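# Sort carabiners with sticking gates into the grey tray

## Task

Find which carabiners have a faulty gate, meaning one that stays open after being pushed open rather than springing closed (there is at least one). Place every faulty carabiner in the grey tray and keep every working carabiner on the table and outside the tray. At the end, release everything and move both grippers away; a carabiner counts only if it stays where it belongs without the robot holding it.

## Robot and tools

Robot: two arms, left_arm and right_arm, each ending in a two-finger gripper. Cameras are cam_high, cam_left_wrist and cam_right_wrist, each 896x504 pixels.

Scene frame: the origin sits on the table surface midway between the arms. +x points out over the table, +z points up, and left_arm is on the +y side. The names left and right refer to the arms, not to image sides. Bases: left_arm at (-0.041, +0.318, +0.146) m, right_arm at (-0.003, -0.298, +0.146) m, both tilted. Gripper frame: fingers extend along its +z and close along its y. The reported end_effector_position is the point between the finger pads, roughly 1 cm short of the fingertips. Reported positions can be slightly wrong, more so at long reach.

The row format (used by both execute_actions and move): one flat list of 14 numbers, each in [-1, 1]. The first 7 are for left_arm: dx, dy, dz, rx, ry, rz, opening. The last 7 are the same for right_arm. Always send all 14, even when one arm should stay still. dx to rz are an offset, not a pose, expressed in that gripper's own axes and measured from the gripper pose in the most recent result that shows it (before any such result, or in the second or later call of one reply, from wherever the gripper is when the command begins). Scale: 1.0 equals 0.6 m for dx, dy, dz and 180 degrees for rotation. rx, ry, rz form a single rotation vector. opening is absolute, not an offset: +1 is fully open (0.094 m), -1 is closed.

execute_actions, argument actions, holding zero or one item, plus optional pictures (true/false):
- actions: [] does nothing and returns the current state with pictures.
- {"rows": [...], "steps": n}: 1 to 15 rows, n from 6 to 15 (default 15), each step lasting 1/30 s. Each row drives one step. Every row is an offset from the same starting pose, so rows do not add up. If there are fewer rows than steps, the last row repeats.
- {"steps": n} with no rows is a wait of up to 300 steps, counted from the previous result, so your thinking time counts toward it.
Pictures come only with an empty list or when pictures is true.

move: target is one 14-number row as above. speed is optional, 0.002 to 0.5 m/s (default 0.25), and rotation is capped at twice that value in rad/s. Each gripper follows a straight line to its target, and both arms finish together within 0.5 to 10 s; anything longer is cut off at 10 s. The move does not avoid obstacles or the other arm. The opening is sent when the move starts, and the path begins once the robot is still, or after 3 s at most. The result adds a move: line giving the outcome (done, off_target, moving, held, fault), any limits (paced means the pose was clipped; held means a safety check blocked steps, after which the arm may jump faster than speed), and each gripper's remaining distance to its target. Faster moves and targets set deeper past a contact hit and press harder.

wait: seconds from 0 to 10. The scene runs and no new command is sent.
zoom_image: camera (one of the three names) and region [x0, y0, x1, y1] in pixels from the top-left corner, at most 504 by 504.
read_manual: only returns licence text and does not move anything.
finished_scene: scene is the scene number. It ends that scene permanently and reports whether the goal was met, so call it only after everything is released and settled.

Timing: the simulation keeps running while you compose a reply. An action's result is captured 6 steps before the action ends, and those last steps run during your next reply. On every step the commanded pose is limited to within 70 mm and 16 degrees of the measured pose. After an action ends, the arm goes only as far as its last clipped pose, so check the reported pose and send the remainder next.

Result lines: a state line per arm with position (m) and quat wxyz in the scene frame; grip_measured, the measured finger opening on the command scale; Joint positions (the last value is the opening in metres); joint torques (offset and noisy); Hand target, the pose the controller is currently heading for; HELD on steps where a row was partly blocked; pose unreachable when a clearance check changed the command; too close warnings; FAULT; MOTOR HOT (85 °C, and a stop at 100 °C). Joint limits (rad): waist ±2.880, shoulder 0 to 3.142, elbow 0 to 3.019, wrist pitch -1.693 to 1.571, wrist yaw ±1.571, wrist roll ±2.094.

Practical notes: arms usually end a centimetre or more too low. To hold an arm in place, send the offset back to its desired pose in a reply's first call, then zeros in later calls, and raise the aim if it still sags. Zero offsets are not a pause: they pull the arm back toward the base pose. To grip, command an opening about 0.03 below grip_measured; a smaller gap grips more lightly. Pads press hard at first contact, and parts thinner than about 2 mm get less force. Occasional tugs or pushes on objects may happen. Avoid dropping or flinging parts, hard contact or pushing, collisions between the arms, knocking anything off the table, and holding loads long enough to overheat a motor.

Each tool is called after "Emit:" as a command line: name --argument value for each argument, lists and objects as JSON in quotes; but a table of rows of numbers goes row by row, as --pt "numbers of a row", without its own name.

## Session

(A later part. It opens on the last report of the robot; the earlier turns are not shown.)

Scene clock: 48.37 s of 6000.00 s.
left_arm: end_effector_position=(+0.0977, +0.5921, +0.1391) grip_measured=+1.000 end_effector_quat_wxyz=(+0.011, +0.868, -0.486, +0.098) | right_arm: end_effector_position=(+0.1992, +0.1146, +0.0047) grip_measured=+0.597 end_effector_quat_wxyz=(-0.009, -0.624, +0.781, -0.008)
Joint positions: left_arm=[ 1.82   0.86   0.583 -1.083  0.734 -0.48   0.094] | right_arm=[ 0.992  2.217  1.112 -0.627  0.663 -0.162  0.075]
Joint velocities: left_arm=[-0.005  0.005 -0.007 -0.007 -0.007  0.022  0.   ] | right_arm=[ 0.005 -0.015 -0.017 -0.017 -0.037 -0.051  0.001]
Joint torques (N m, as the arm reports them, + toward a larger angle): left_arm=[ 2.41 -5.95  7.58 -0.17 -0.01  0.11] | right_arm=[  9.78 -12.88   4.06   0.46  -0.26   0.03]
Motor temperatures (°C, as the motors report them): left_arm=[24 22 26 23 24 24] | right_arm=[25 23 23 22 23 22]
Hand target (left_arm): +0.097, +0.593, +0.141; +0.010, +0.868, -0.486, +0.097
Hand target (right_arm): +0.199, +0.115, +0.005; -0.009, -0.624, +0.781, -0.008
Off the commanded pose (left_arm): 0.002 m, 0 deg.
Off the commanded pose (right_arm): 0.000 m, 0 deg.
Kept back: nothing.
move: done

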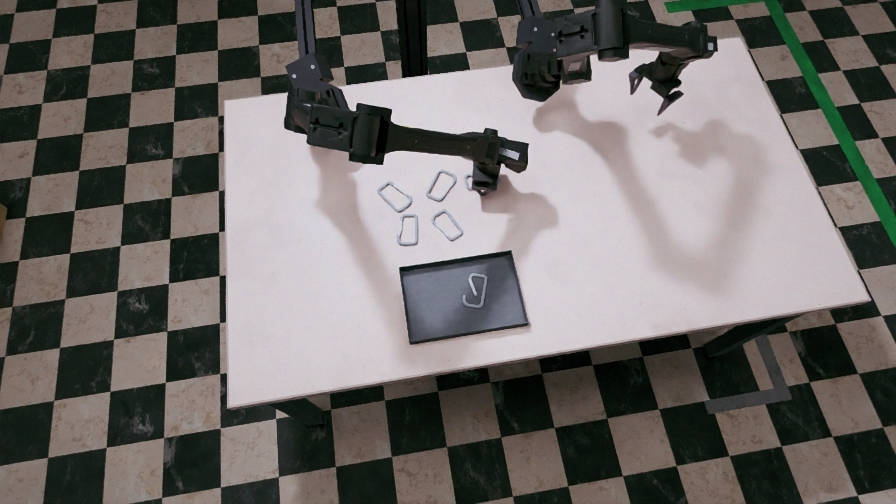

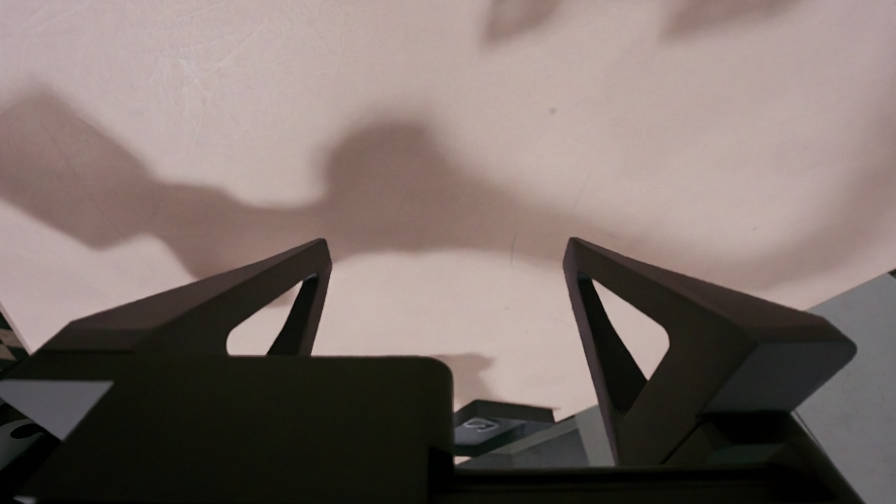

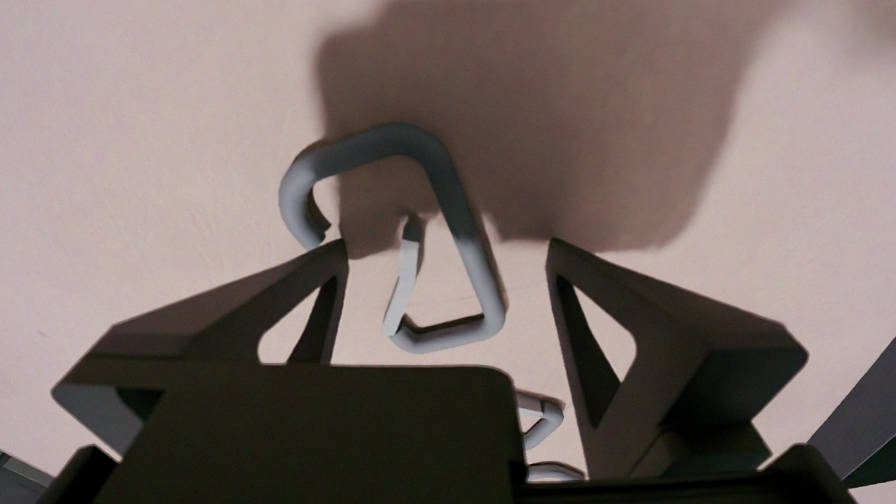

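Emit:
move --target '[0,0,-0.004,0,0,0,1, 0,0,0.0,0,0,0,-0.4]' --speed 0.03

Emit:
move --target '[0,0,-0.004,0,0,0,1, 0,0,-0.14,0,0,0,-0.4]' --speed 0.15

Scene clock: 49.30 s of 6000.00 s.
left_arm: end_effector_position=(+0.0977, +0.5916, +0.1392) grip_measured=+1.000 end_effector_quat_wxyz=(+0.012, +0.868, -0.486, +0.098) | right_arm: end_effector_position=(+0.1992, +0.1146, +0.0047) grip_measured=-0.338 end_effector_quat_wxyz=(-0.009, -0.624, +0.781, -0.008)
Joint positions: left_arm=[ 1.82   0.86   0.583 -1.085  0.734 -0.478  0.094] | right_arm=[ 0.992  2.217  1.112 -0.627  0.663 -0.162  0.031]
Joint velocities: left_arm=[ 0.005  0.015 -0.007 -0.002 -0.051 -0.037  0.   ] | right_arm=[-0.005 -0.015  0.012  0.002 -0.007 -0.007 -0.001]
Joint torques (N m, as the arm reports them, + toward a larger angle): left_arm=[ 2.4  -5.77  7.52 -0.16 -0.01  0.08] | right_arm=[  9.97 -13.18   4.03   0.49  -0.24   0.01]
Motor temperatures (°C, as the motors report them): left_arm=[24 22 26 23 24 24] | right_arm=[25 23 23 22 23 22]
Hand target (left_arm): +0.097, +0.592, +0.141; +0.011, +0.868, -0.486, +0.098
Hand target (right_arm): +0.199, +0.115, +0.005; -0.009, -0.624, +0.781, -0.008
Off the commanded pose (left_arm): 0.002 m, 0 deg.
Off the commanded pose (right_arm): 0.000 m, 0 deg.
Kept back: nothing.
move: done

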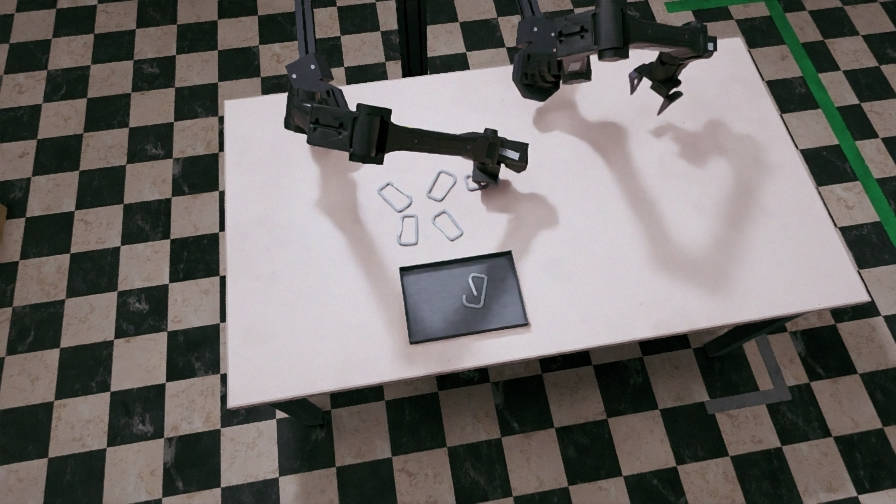

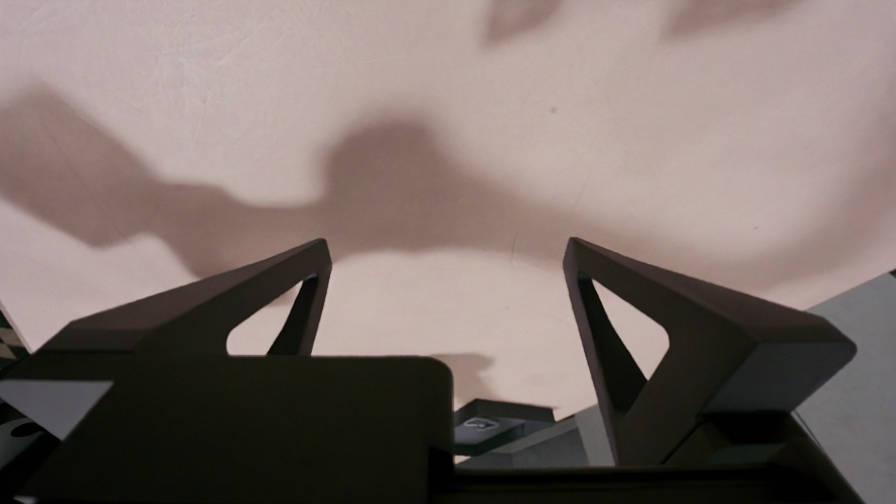

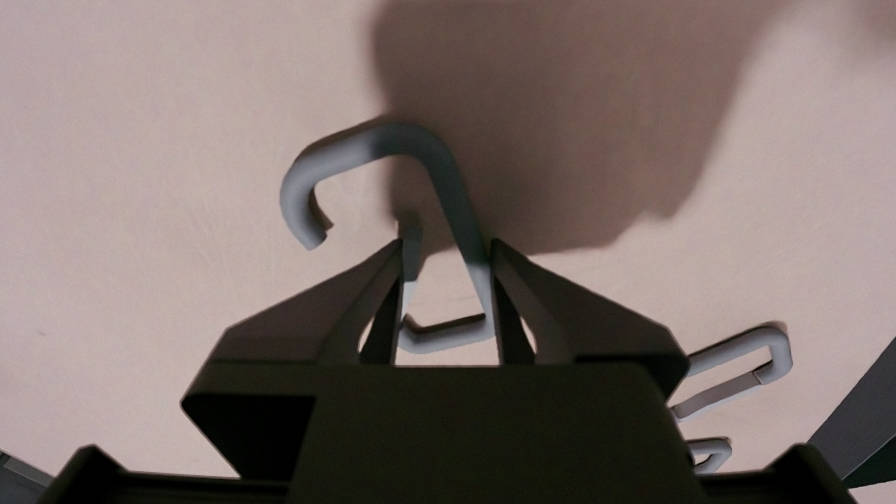

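Scene clock: 50.27 s of 6000.00 s.
left_arm: end_effector_position=(+0.0978, +0.5910, +0.1392) grip_measured=+1.000 end_effector_quat_wxyz=(+0.013, +0.868, -0.486, +0.099) | right_arm: end_effector_position=(+0.1900, +0.1000, +0.0713) grip_measured=-0.338 end_effector_quat_wxyz=(-0.022, -0.635, +0.772, -0.019)
Joint positions: left_arm=[ 1.82   0.86   0.583 -1.089  0.734 -0.477  0.094] | right_arm=[ 1.087  2.109  1.112 -0.85   0.647 -0.046  0.031]
Joint velocities: left_arm=[-0.005 -0.005 -0.017  0.012 -0.007 -0.051  0.   ] | right_arm=[ 0.005 -0.005  0.002 -0.012 -0.037  0.007  0.   ]
Joint torques (N m, as the arm reports them, + toward a larger angle): left_arm=[ 2.4  -5.82  7.54 -0.14  0.    0.08] | right_arm=[ 10.07 -13.18   7.3   -0.3   -0.36   0.14]
Motor temperatures (°C, as the motors report them): left_arm=[24 22 26 23 24 24] | right_arm=[25 23 23 22 23 22]
Hand target (left_arm): +0.097, +0.592, +0.141; +0.012, +0.869, -0.486, +0.098
Hand target (right_arm): +0.200, +0.116, +0.088; -0.008, -0.624, +0.781, -0.009
Off the commanded pose (left_arm): 0.002 m, 0 deg.
Off the commanded pose (right_arm): 0.026 m, 3 deg.
Kept back: nothing.
move: off_target (right_arm)

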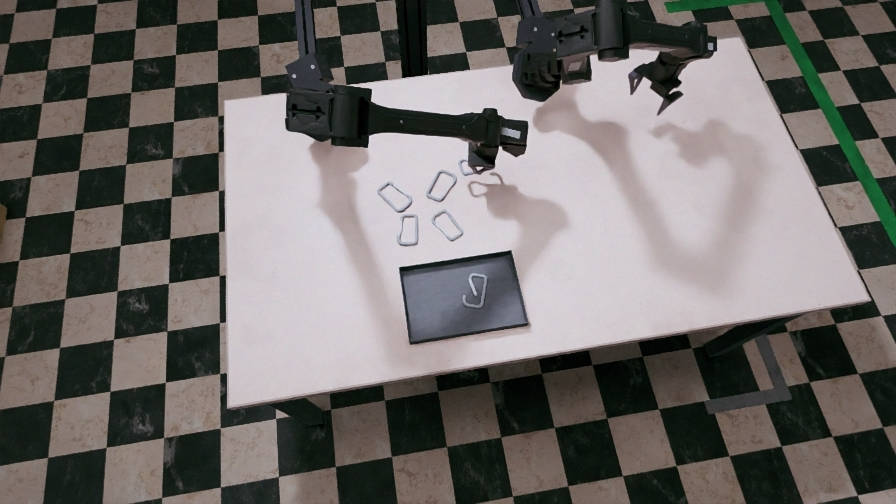

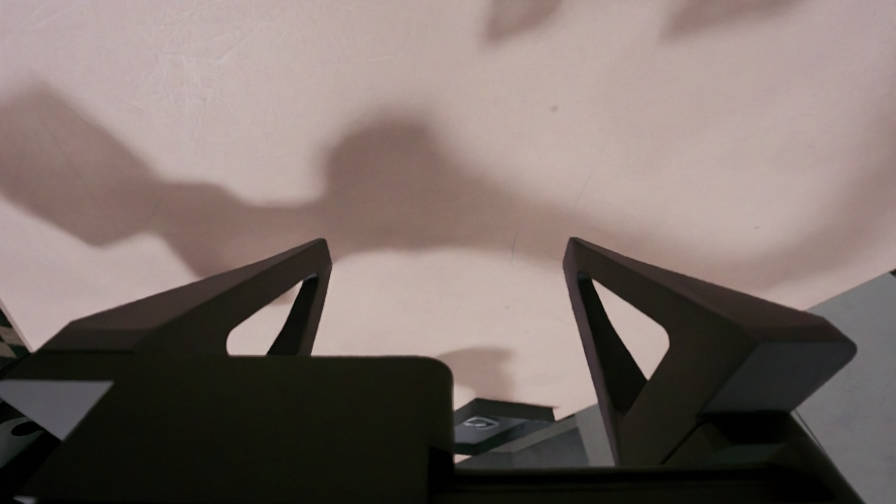

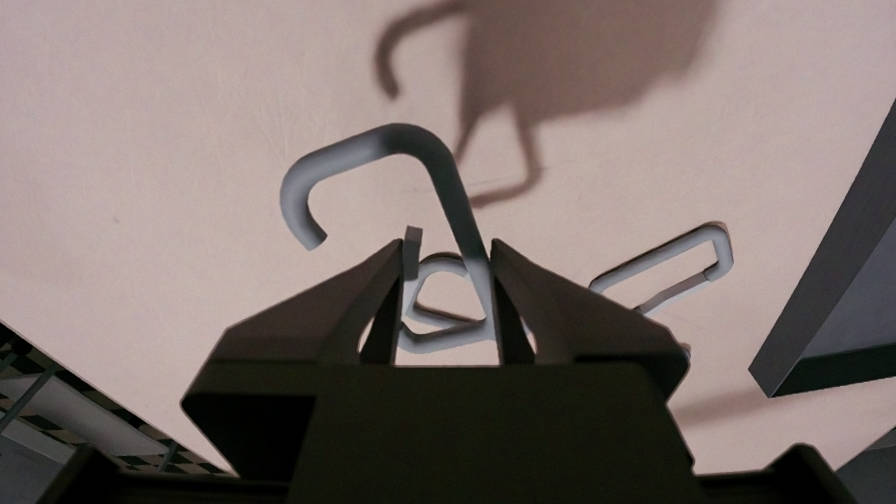

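Emit:
move --target '[0,0,-0.004,0,0,0,1, 0.168,-0.576,-0.013,-0.015,-0.014,0.493,-0.4]' --speed 0.35

Scene clock: 53.37 s of 6000.00 s.
left_arm: end_effector_position=(+0.0978, +0.5904, +0.1393) grip_measured=+1.000 end_effector_quat_wxyz=(+0.014, +0.868, -0.485, +0.100) | right_arm: end_effector_position=(+0.4804, -0.0666, +0.0638) grip_measured=-0.337 end_effector_quat_wxyz=(-0.021, +0.064, +0.998, -0.011)
Joint positions: left_arm=[ 1.82   0.86   0.583 -1.091  0.734 -0.475  0.094] | right_arm=[ 0.512  1.737  1.232 -0.886  0.623  0.729  0.031]
Joint velocities: left_arm=[ 0.005 -0.015 -0.002 -0.017  0.037 -0.007  0.   ] | right_arm=[-0.015 -0.005  0.007 -0.002 -0.007  0.051 -0.   ]
Joint torques (N m, as the arm reports them, + toward a larger angle): left_arm=[ 2.39 -5.81  7.54 -0.16 -0.01  0.08] | right_arm=[  8.57 -15.77   7.83  -0.32  -0.32   0.15]
Motor temperatures (°C, as the motors report them): left_arm=[24 22 26 23 24 24] | right_arm=[25 23 23 22 23 22]
Hand target (left_arm): +0.097, +0.591, +0.142; +0.013, +0.869, -0.486, +0.099
Hand target (right_arm): +0.504, -0.066, +0.083; -0.006, +0.086, +0.996, +0.003
Off the commanded pose (left_arm): 0.002 m, 0 deg.
Off the commanded pose (right_arm): 0.037 m, 4 deg.
Kept back: nothing.
move: off_target (right_arm)

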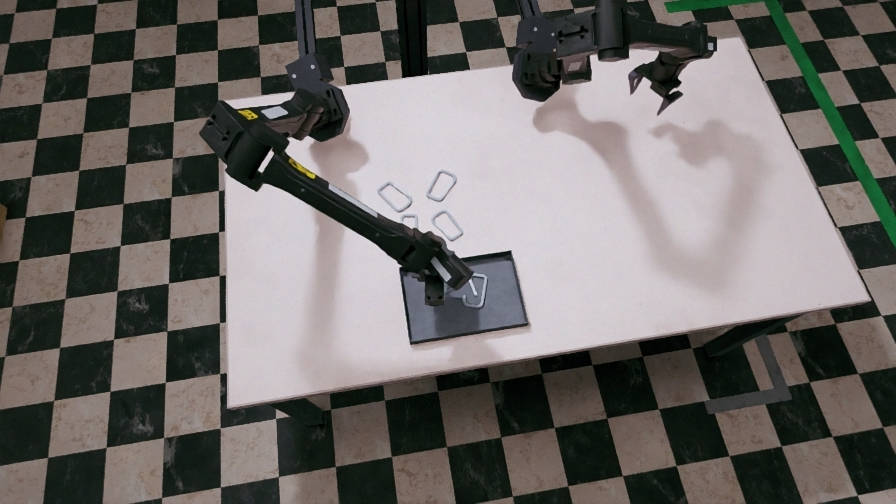

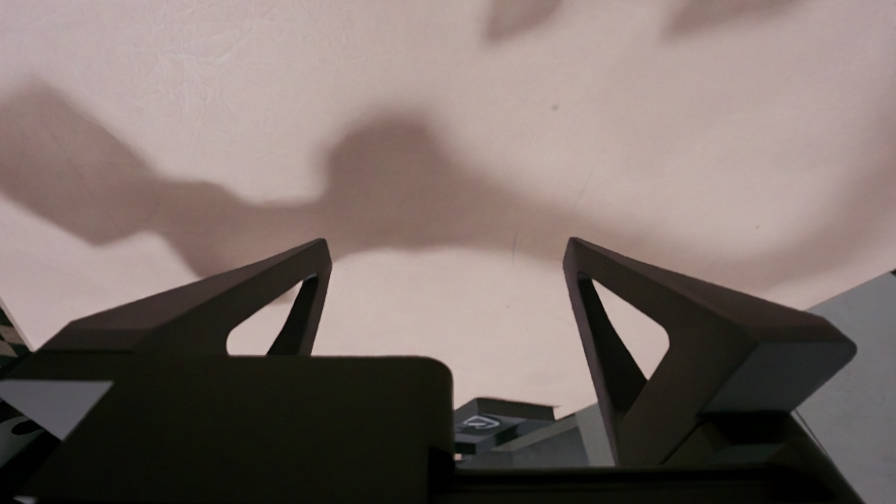

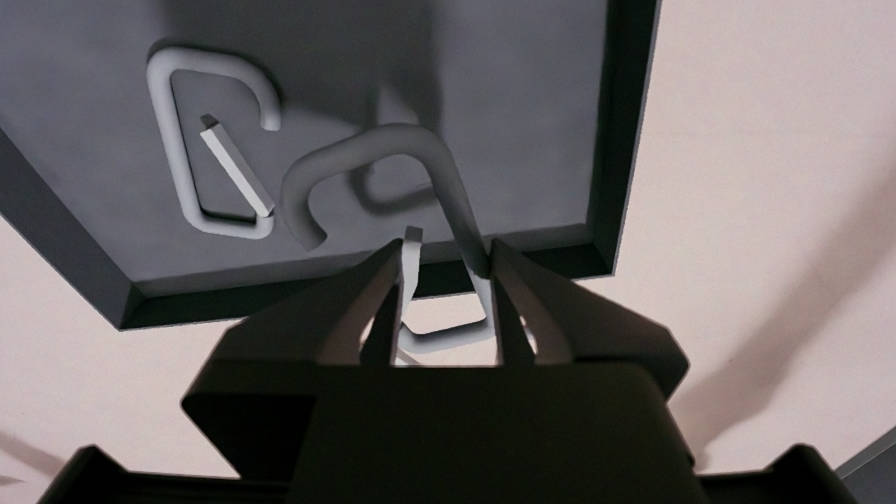

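Emit:
move --target '[0,0,-0.004,0,0,0,1, -0.095,0,0.1,-0.007,-0.013,0,-0.4]' --speed 0.1

Scene clock: 54.87 s of 6000.00 s.
left_arm: end_effector_position=(+0.0979, +0.5898, +0.1394) grip_measured=+1.000 end_effector_quat_wxyz=(+0.015, +0.868, -0.485, +0.100) | right_arm: end_effector_position=(+0.5139, -0.0784, +0.0057) grip_measured=-0.337 end_effector_quat_wxyz=(-0.012, +0.056, +0.998, -0.007)
Joint positions: left_arm=[ 1.82   0.86   0.583 -1.094  0.734 -0.473  0.094] | right_arm=[ 0.405  1.822  1.271 -0.744  0.602  0.572  0.031]
Joint velocities: left_arm=[-0.005  0.005 -0.012 -0.002  0.007  0.037  0.   ] | right_arm=[-0.015  0.005  0.002 -0.012 -0.022  0.037 -0.001]
Joint torques (N m, as the arm reports them, + toward a larger angle): left_arm=[ 2.38 -5.77  7.53 -0.16 -0.01  0.09] | right_arm=[  7.83 -13.75   7.29   1.18  -0.3   -0.08]
Motor temperatures (°C, as the motors report them): left_arm=[24 22 26 23 24 24] | right_arm=[25 23 23 22 23 22]
Hand target (left_arm): +0.097, +0.591, +0.142; +0.014, +0.868, -0.486, +0.100
Hand target (right_arm): +0.533, -0.076, +0.002; -0.000, +0.064, +0.998, -0.001
Off the commanded pose (left_arm): 0.002 m, 0 deg.
Off the commanded pose (right_arm): 0.021 m, 2 deg.
Kept back: nothing.
move: off_target (right_arm)

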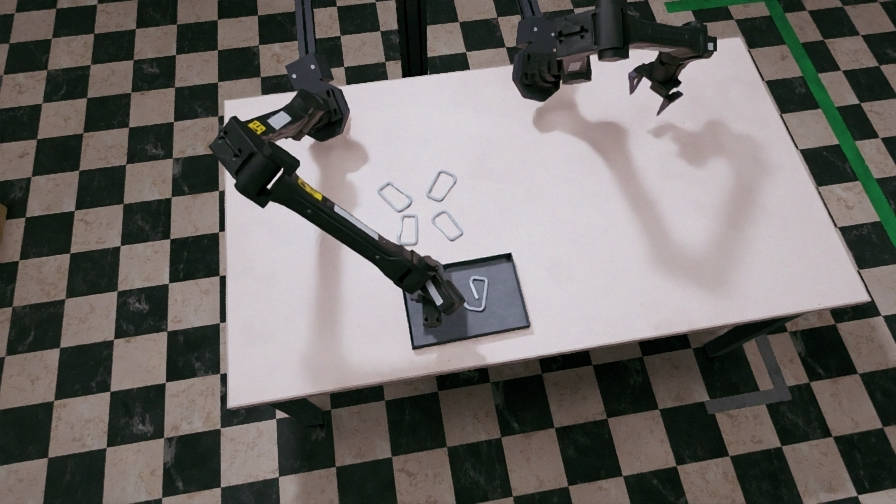

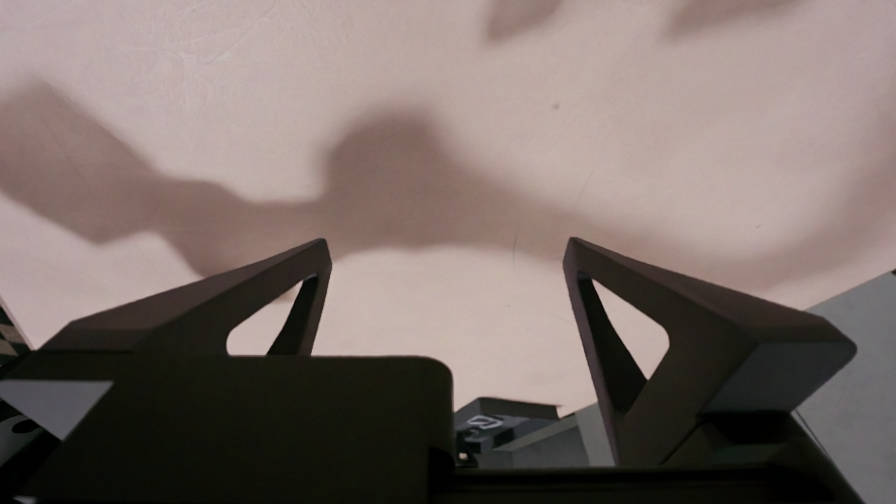

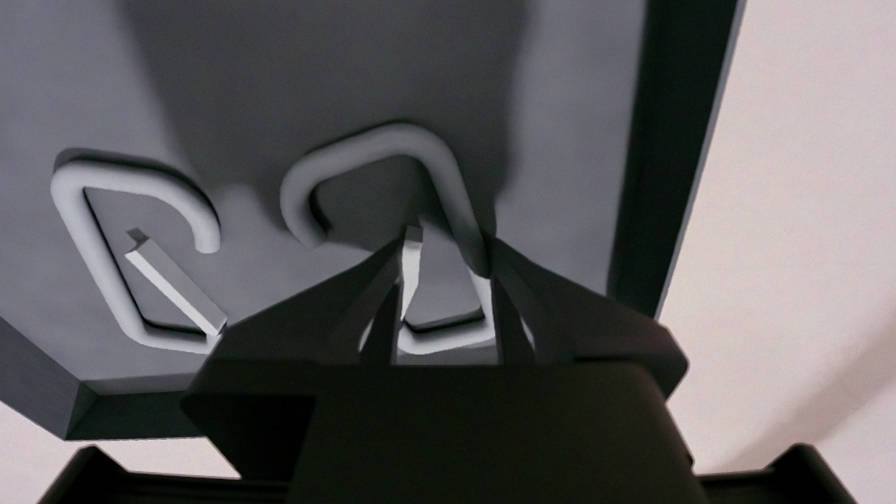

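Emit:
move --target '[0,0,-0.004,0,0,0,1, 0,0,0,0,0,0,0.3]' --speed 0.04

Emit:
move --target '[0,0,-0.004,0,0,0,1, -0.01,0,-0.13,0,-0.008,0,0.3]' --speed 0.2

Scene clock: 55.80 s of 6000.00 s.
left_arm: end_effector_position=(+0.0979, +0.5893, +0.1395) grip_measured=+1.000 end_effector_quat_wxyz=(+0.015, +0.868, -0.485, +0.101) | right_arm: end_effector_position=(+0.5139, -0.0784, +0.0057) grip_measured=+0.297 end_effector_quat_wxyz=(-0.012, +0.055, +0.998, -0.007)
Joint positions: left_arm=[ 1.82   0.86   0.583 -1.097  0.734 -0.472  0.094] | right_arm=[ 0.405  1.822  1.271 -0.744  0.602  0.571  0.061]
Joint velocities: left_arm=[-0.005 -0.015  0.007 -0.002 -0.066 -0.051  0.   ] | right_arm=[-0.005 -0.015  0.002 -0.002  0.066 -0.007 -0.001]
Joint torques (N m, as the arm reports them, + toward a larger angle): left_arm=[ 2.4  -5.77  7.53 -0.15 -0.01  0.08] | right_arm=[  8.86 -15.12   4.71   0.49  -0.19   0.05]
Motor temperatures (°C, as the motors report them): left_arm=[24 22 26 23 24 24] | right_arm=[25 23 23 22 23 22]
Hand target (left_arm): +0.098, +0.590, +0.142; +0.014, +0.868, -0.485, +0.100
Hand target (right_arm): +0.514, -0.078, +0.006; -0.012, +0.056, +0.998, -0.007
Off the commanded pose (left_arm): 0.002 m, 0 deg.
Off the commanded pose (right_arm): 0.000 m, 0 deg.
Kept back: nothing.
move: done

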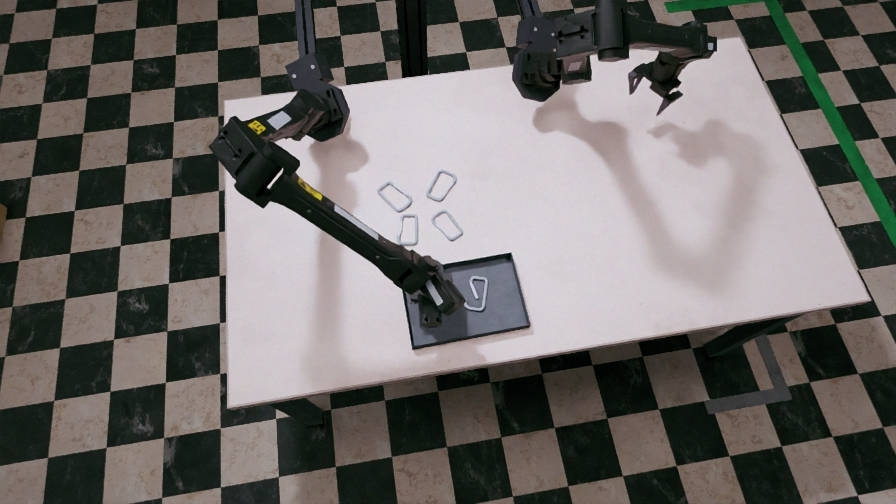

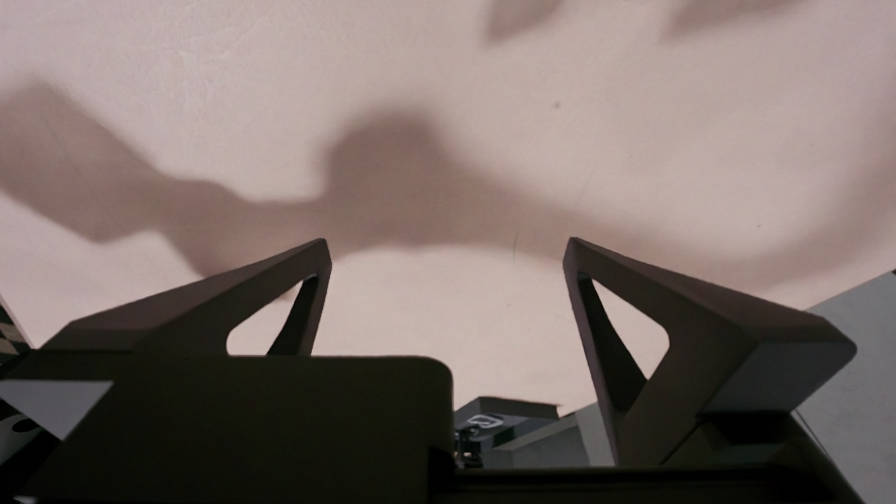

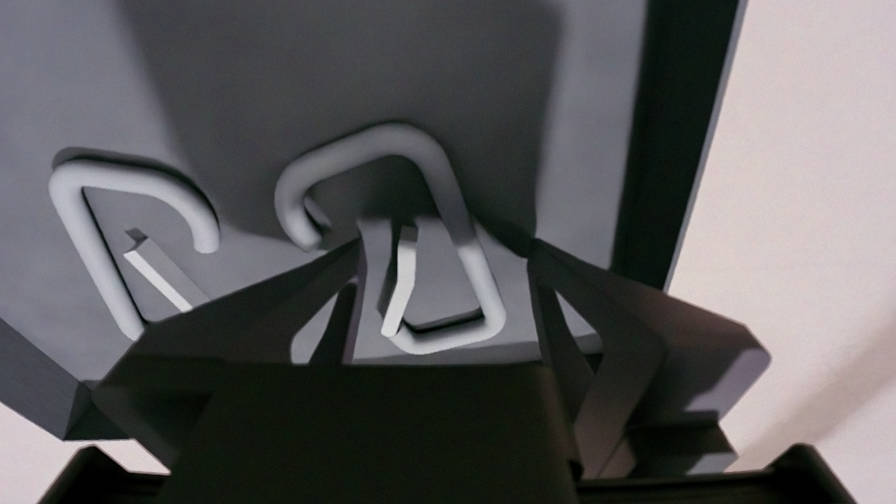

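Scene clock: 56.67 s of 6000.00 s.
left_arm: end_effector_position=(+0.0979, +0.5888, +0.1395) grip_measured=+1.000 end_effector_quat_wxyz=(+0.016, +0.868, -0.485, +0.101) | right_arm: end_effector_position=(+0.5056, -0.0816, +0.0689) grip_measured=+0.298 end_effector_quat_wxyz=(-0.011, +0.042, +0.999, -0.015)
Joint positions: left_arm=[ 1.82   0.86   0.583 -1.1    0.734 -0.47   0.094] | right_arm=[ 0.482  1.724  1.271 -0.903  0.637  0.64   0.061]
Joint velocities: left_arm=[ 0.005 -0.015 -0.007 -0.012 -0.125  0.037  0.   ] | right_arm=[-0.024 -0.024 -0.012 -0.002 -0.007  0.007 -0.001]
Joint torques (N m, as the arm reports them, + toward a larger angle): left_arm=[ 2.38 -5.81  7.54 -0.16 -0.01  0.09] | right_arm=[  8.94 -14.73   7.58  -0.35  -0.07   0.14]
Motor temperatures (°C, as the motors report them): left_arm=[24 22 26 23 24 24] | right_arm=[25 23 23 22 23 22]
Hand target (left_arm): +0.098, +0.590, +0.142; +0.015, +0.868, -0.485, +0.101
Hand target (right_arm): +0.521, -0.078, +0.083; +0.001, +0.055, +0.998, -0.008
Off the commanded pose (left_arm): 0.002 m, 0 deg.
Off the commanded pose (right_arm): 0.022 m, 2 deg.
Kept back: nothing.
move: off_target (right_arm)

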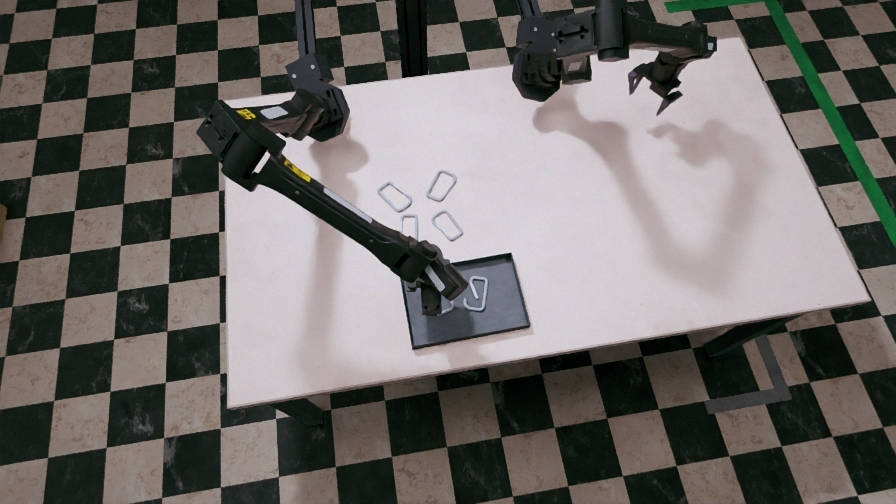

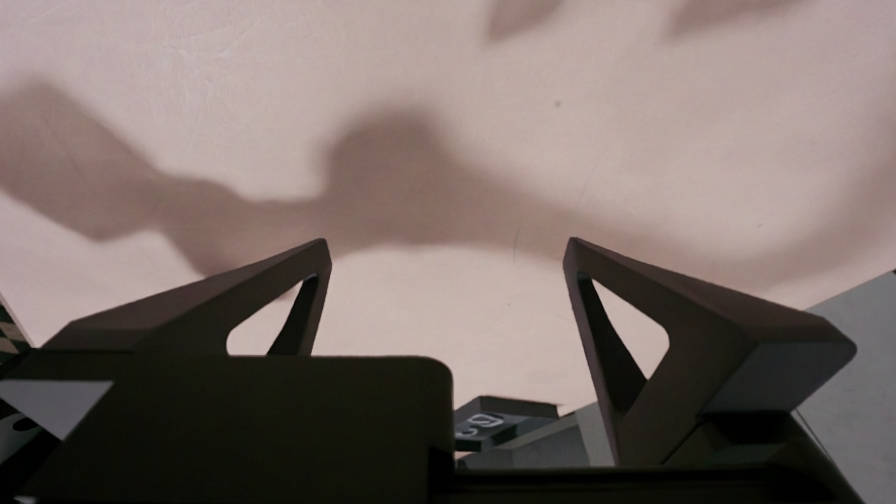

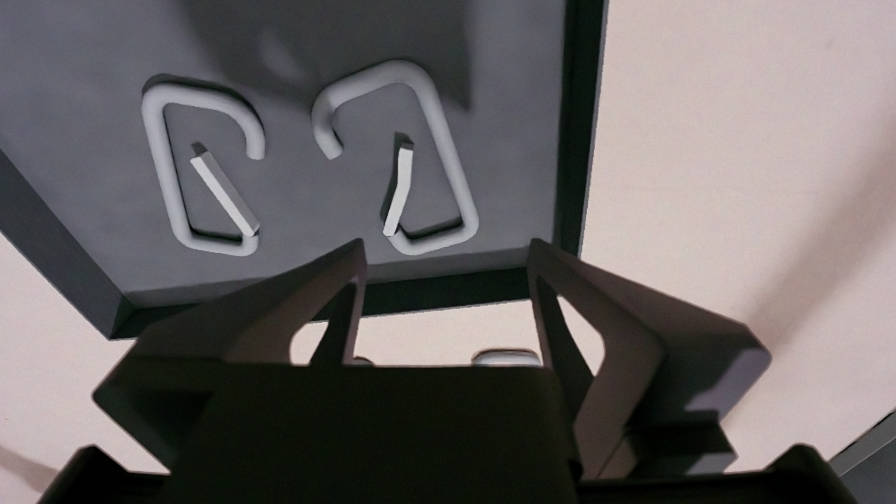

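Emit:
move --target '[0,0,-0.004,0,0,0,1, 0.54,0.095,0.04,-0.011,-0.004,0.156,0.6]' --speed 0.35

Scene clock: 58.73 s of 6000.00 s.
left_arm: end_effector_position=(+0.0980, +0.5882, +0.1396) grip_measured=+1.000 end_effector_quat_wxyz=(+0.017, +0.868, -0.485, +0.102) | right_arm: end_effector_position=(+0.1856, -0.0032, +0.0459) grip_measured=+0.598 end_effector_quat_wxyz=(+0.002, +0.269, +0.963, -0.011)
Joint positions: left_arm=[ 1.82   0.86   0.583 -1.103  0.734 -0.468  0.094] | right_arm=[ 0.988  1.906  0.763 -0.584  0.665  1.725  0.075]
Joint velocities: left_arm=[-0.005  0.005  0.002 -0.022  0.037  0.066  0.   ] | right_arm=[-0.005  0.005  0.002 -0.022  0.007  0.007 -0.   ]
Joint torques (N m, as the arm reports them, + toward a larger angle): left_arm=[ 2.39 -5.76  7.52 -0.16 -0.01  0.08] | right_arm=[ 7.41 -9.49  4.38  0.66 -0.02  0.15]
Motor temperatures (°C, as the motors report them): left_arm=[24 22 26 23 24 24] | right_arm=[25 23 23 22 23 22]
Hand target (left_arm): +0.098, +0.589, +0.142; +0.016, +0.868, -0.485, +0.101
Hand target (right_arm): +0.191, +0.002, +0.049; +0.005, +0.283, +0.959, -0.003
Off the commanded pose (left_arm): 0.002 m, 0 deg.
Off the commanded pose (right_arm): 0.006 m, 2 deg.
Kept back: nothing.
move: done

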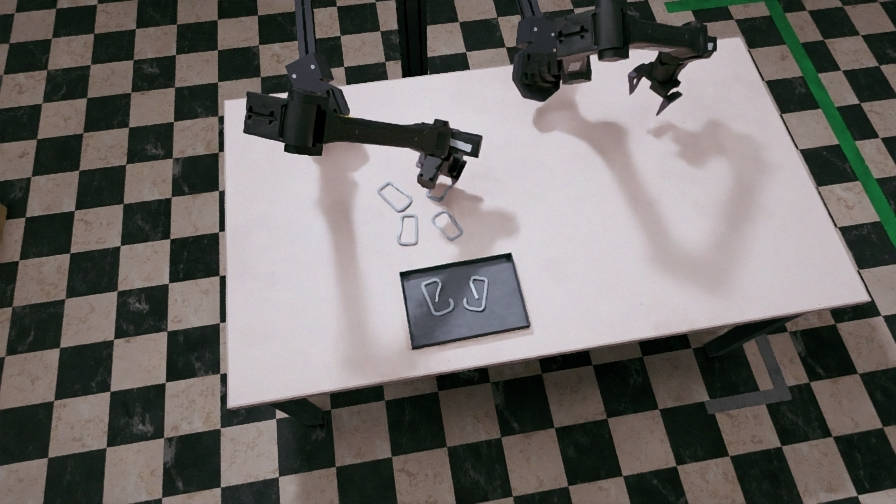

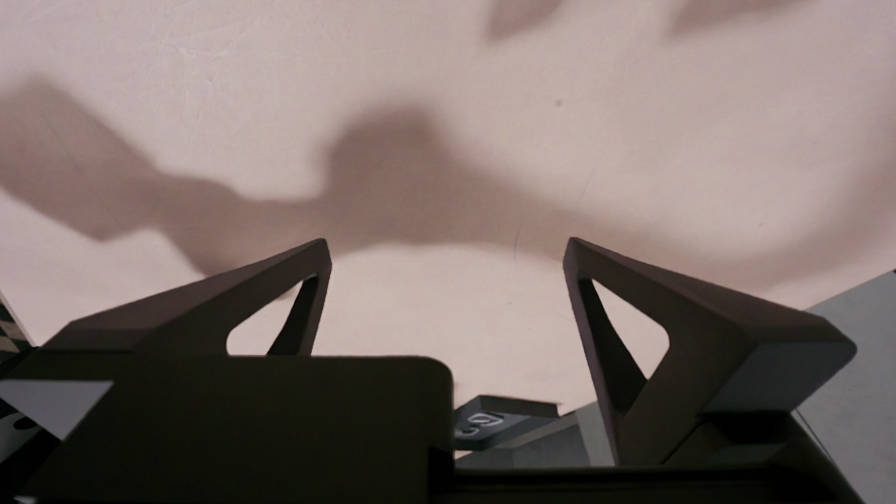

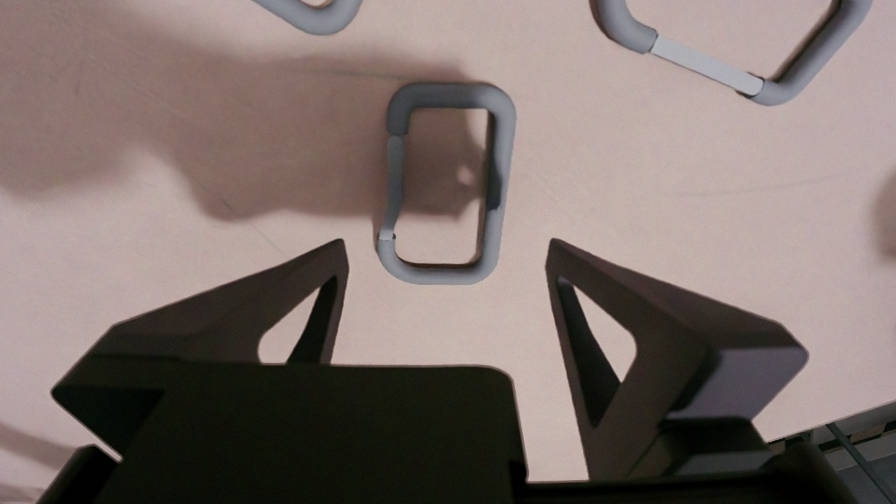

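Emit:
move --target '[0,0,-0.004,0,0,0,1, -0.005,0.005,0.078,0,0,0,0.7]' --speed 0.08

Scene clock: 59.90 s of 6000.00 s.
left_arm: end_effector_position=(+0.0980, +0.5876, +0.1397) grip_measured=+1.000 end_effector_quat_wxyz=(+0.018, +0.868, -0.485, +0.103) | right_arm: end_effector_position=(+0.1911, +0.0006, +0.0040) grip_measured=+0.697 end_effector_quat_wxyz=(+0.000, +0.274, +0.962, -0.009)
Joint positions: left_arm=[ 1.82   0.86   0.583 -1.105  0.734 -0.467  0.094] | right_arm=[ 0.907  1.993  0.763 -0.43   0.67   1.633  0.08 ]
Joint velocities: left_arm=[-0.005  0.005  0.002  0.007  0.007  0.037  0.   ] | right_arm=[-0.005 -0.005 -0.002 -0.007  0.051 -0.11  -0.   ]
Joint torques (N m, as the arm reports them, + toward a larger angle): left_arm=[ 2.37 -5.81  7.52 -0.17 -0.01  0.13] | right_arm=[ 7.36 -9.54  2.4   1.05 -0.02 -0.12]
Motor temperatures (°C, as the motors report them): left_arm=[24 22 26 23 24 24] | right_arm=[25 23 23 22 23 22]
Hand target (left_arm): +0.098, +0.589, +0.142; +0.017, +0.868, -0.485, +0.102
Hand target (right_arm): +0.189, -0.003, -0.000; +0.001, +0.269, +0.963, -0.011
Off the commanded pose (left_arm): 0.002 m, 0 deg.
Off the commanded pose (right_arm): 0.006 m, 1 deg.
Kept back: nothing.
move: done

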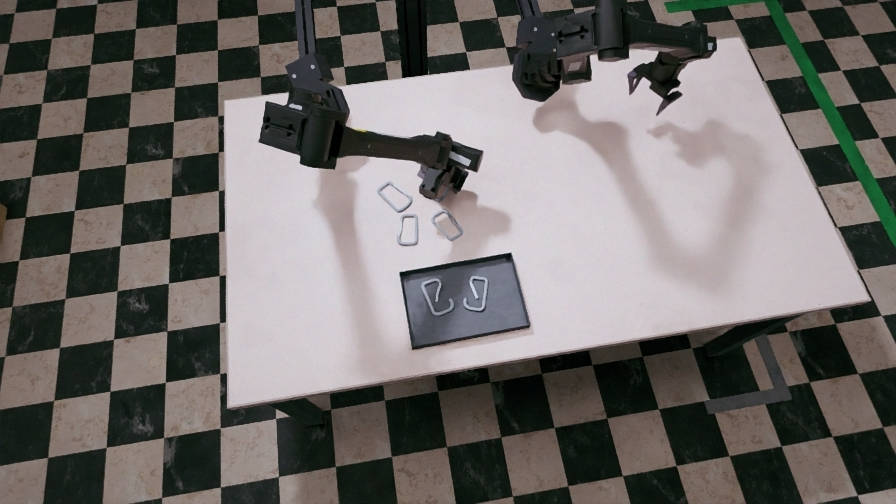

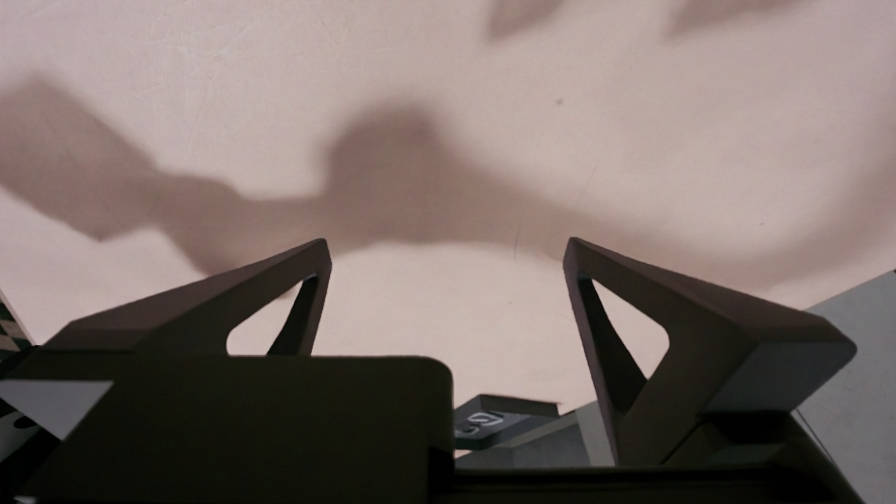

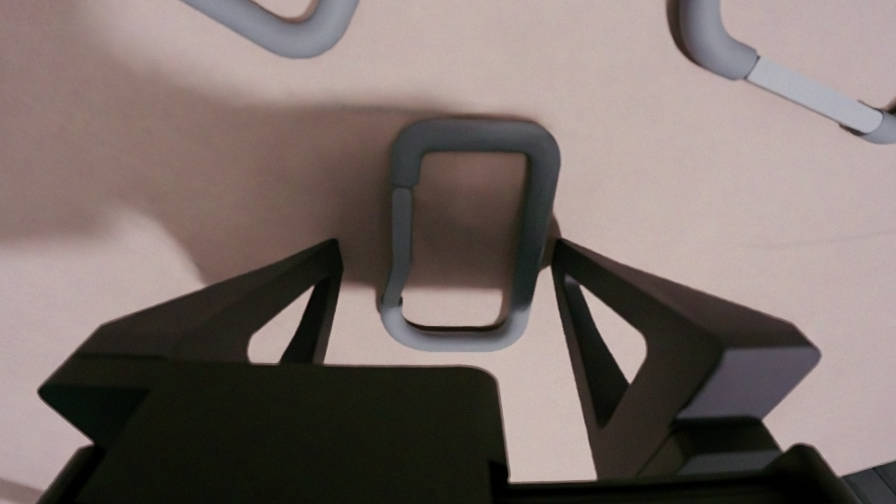

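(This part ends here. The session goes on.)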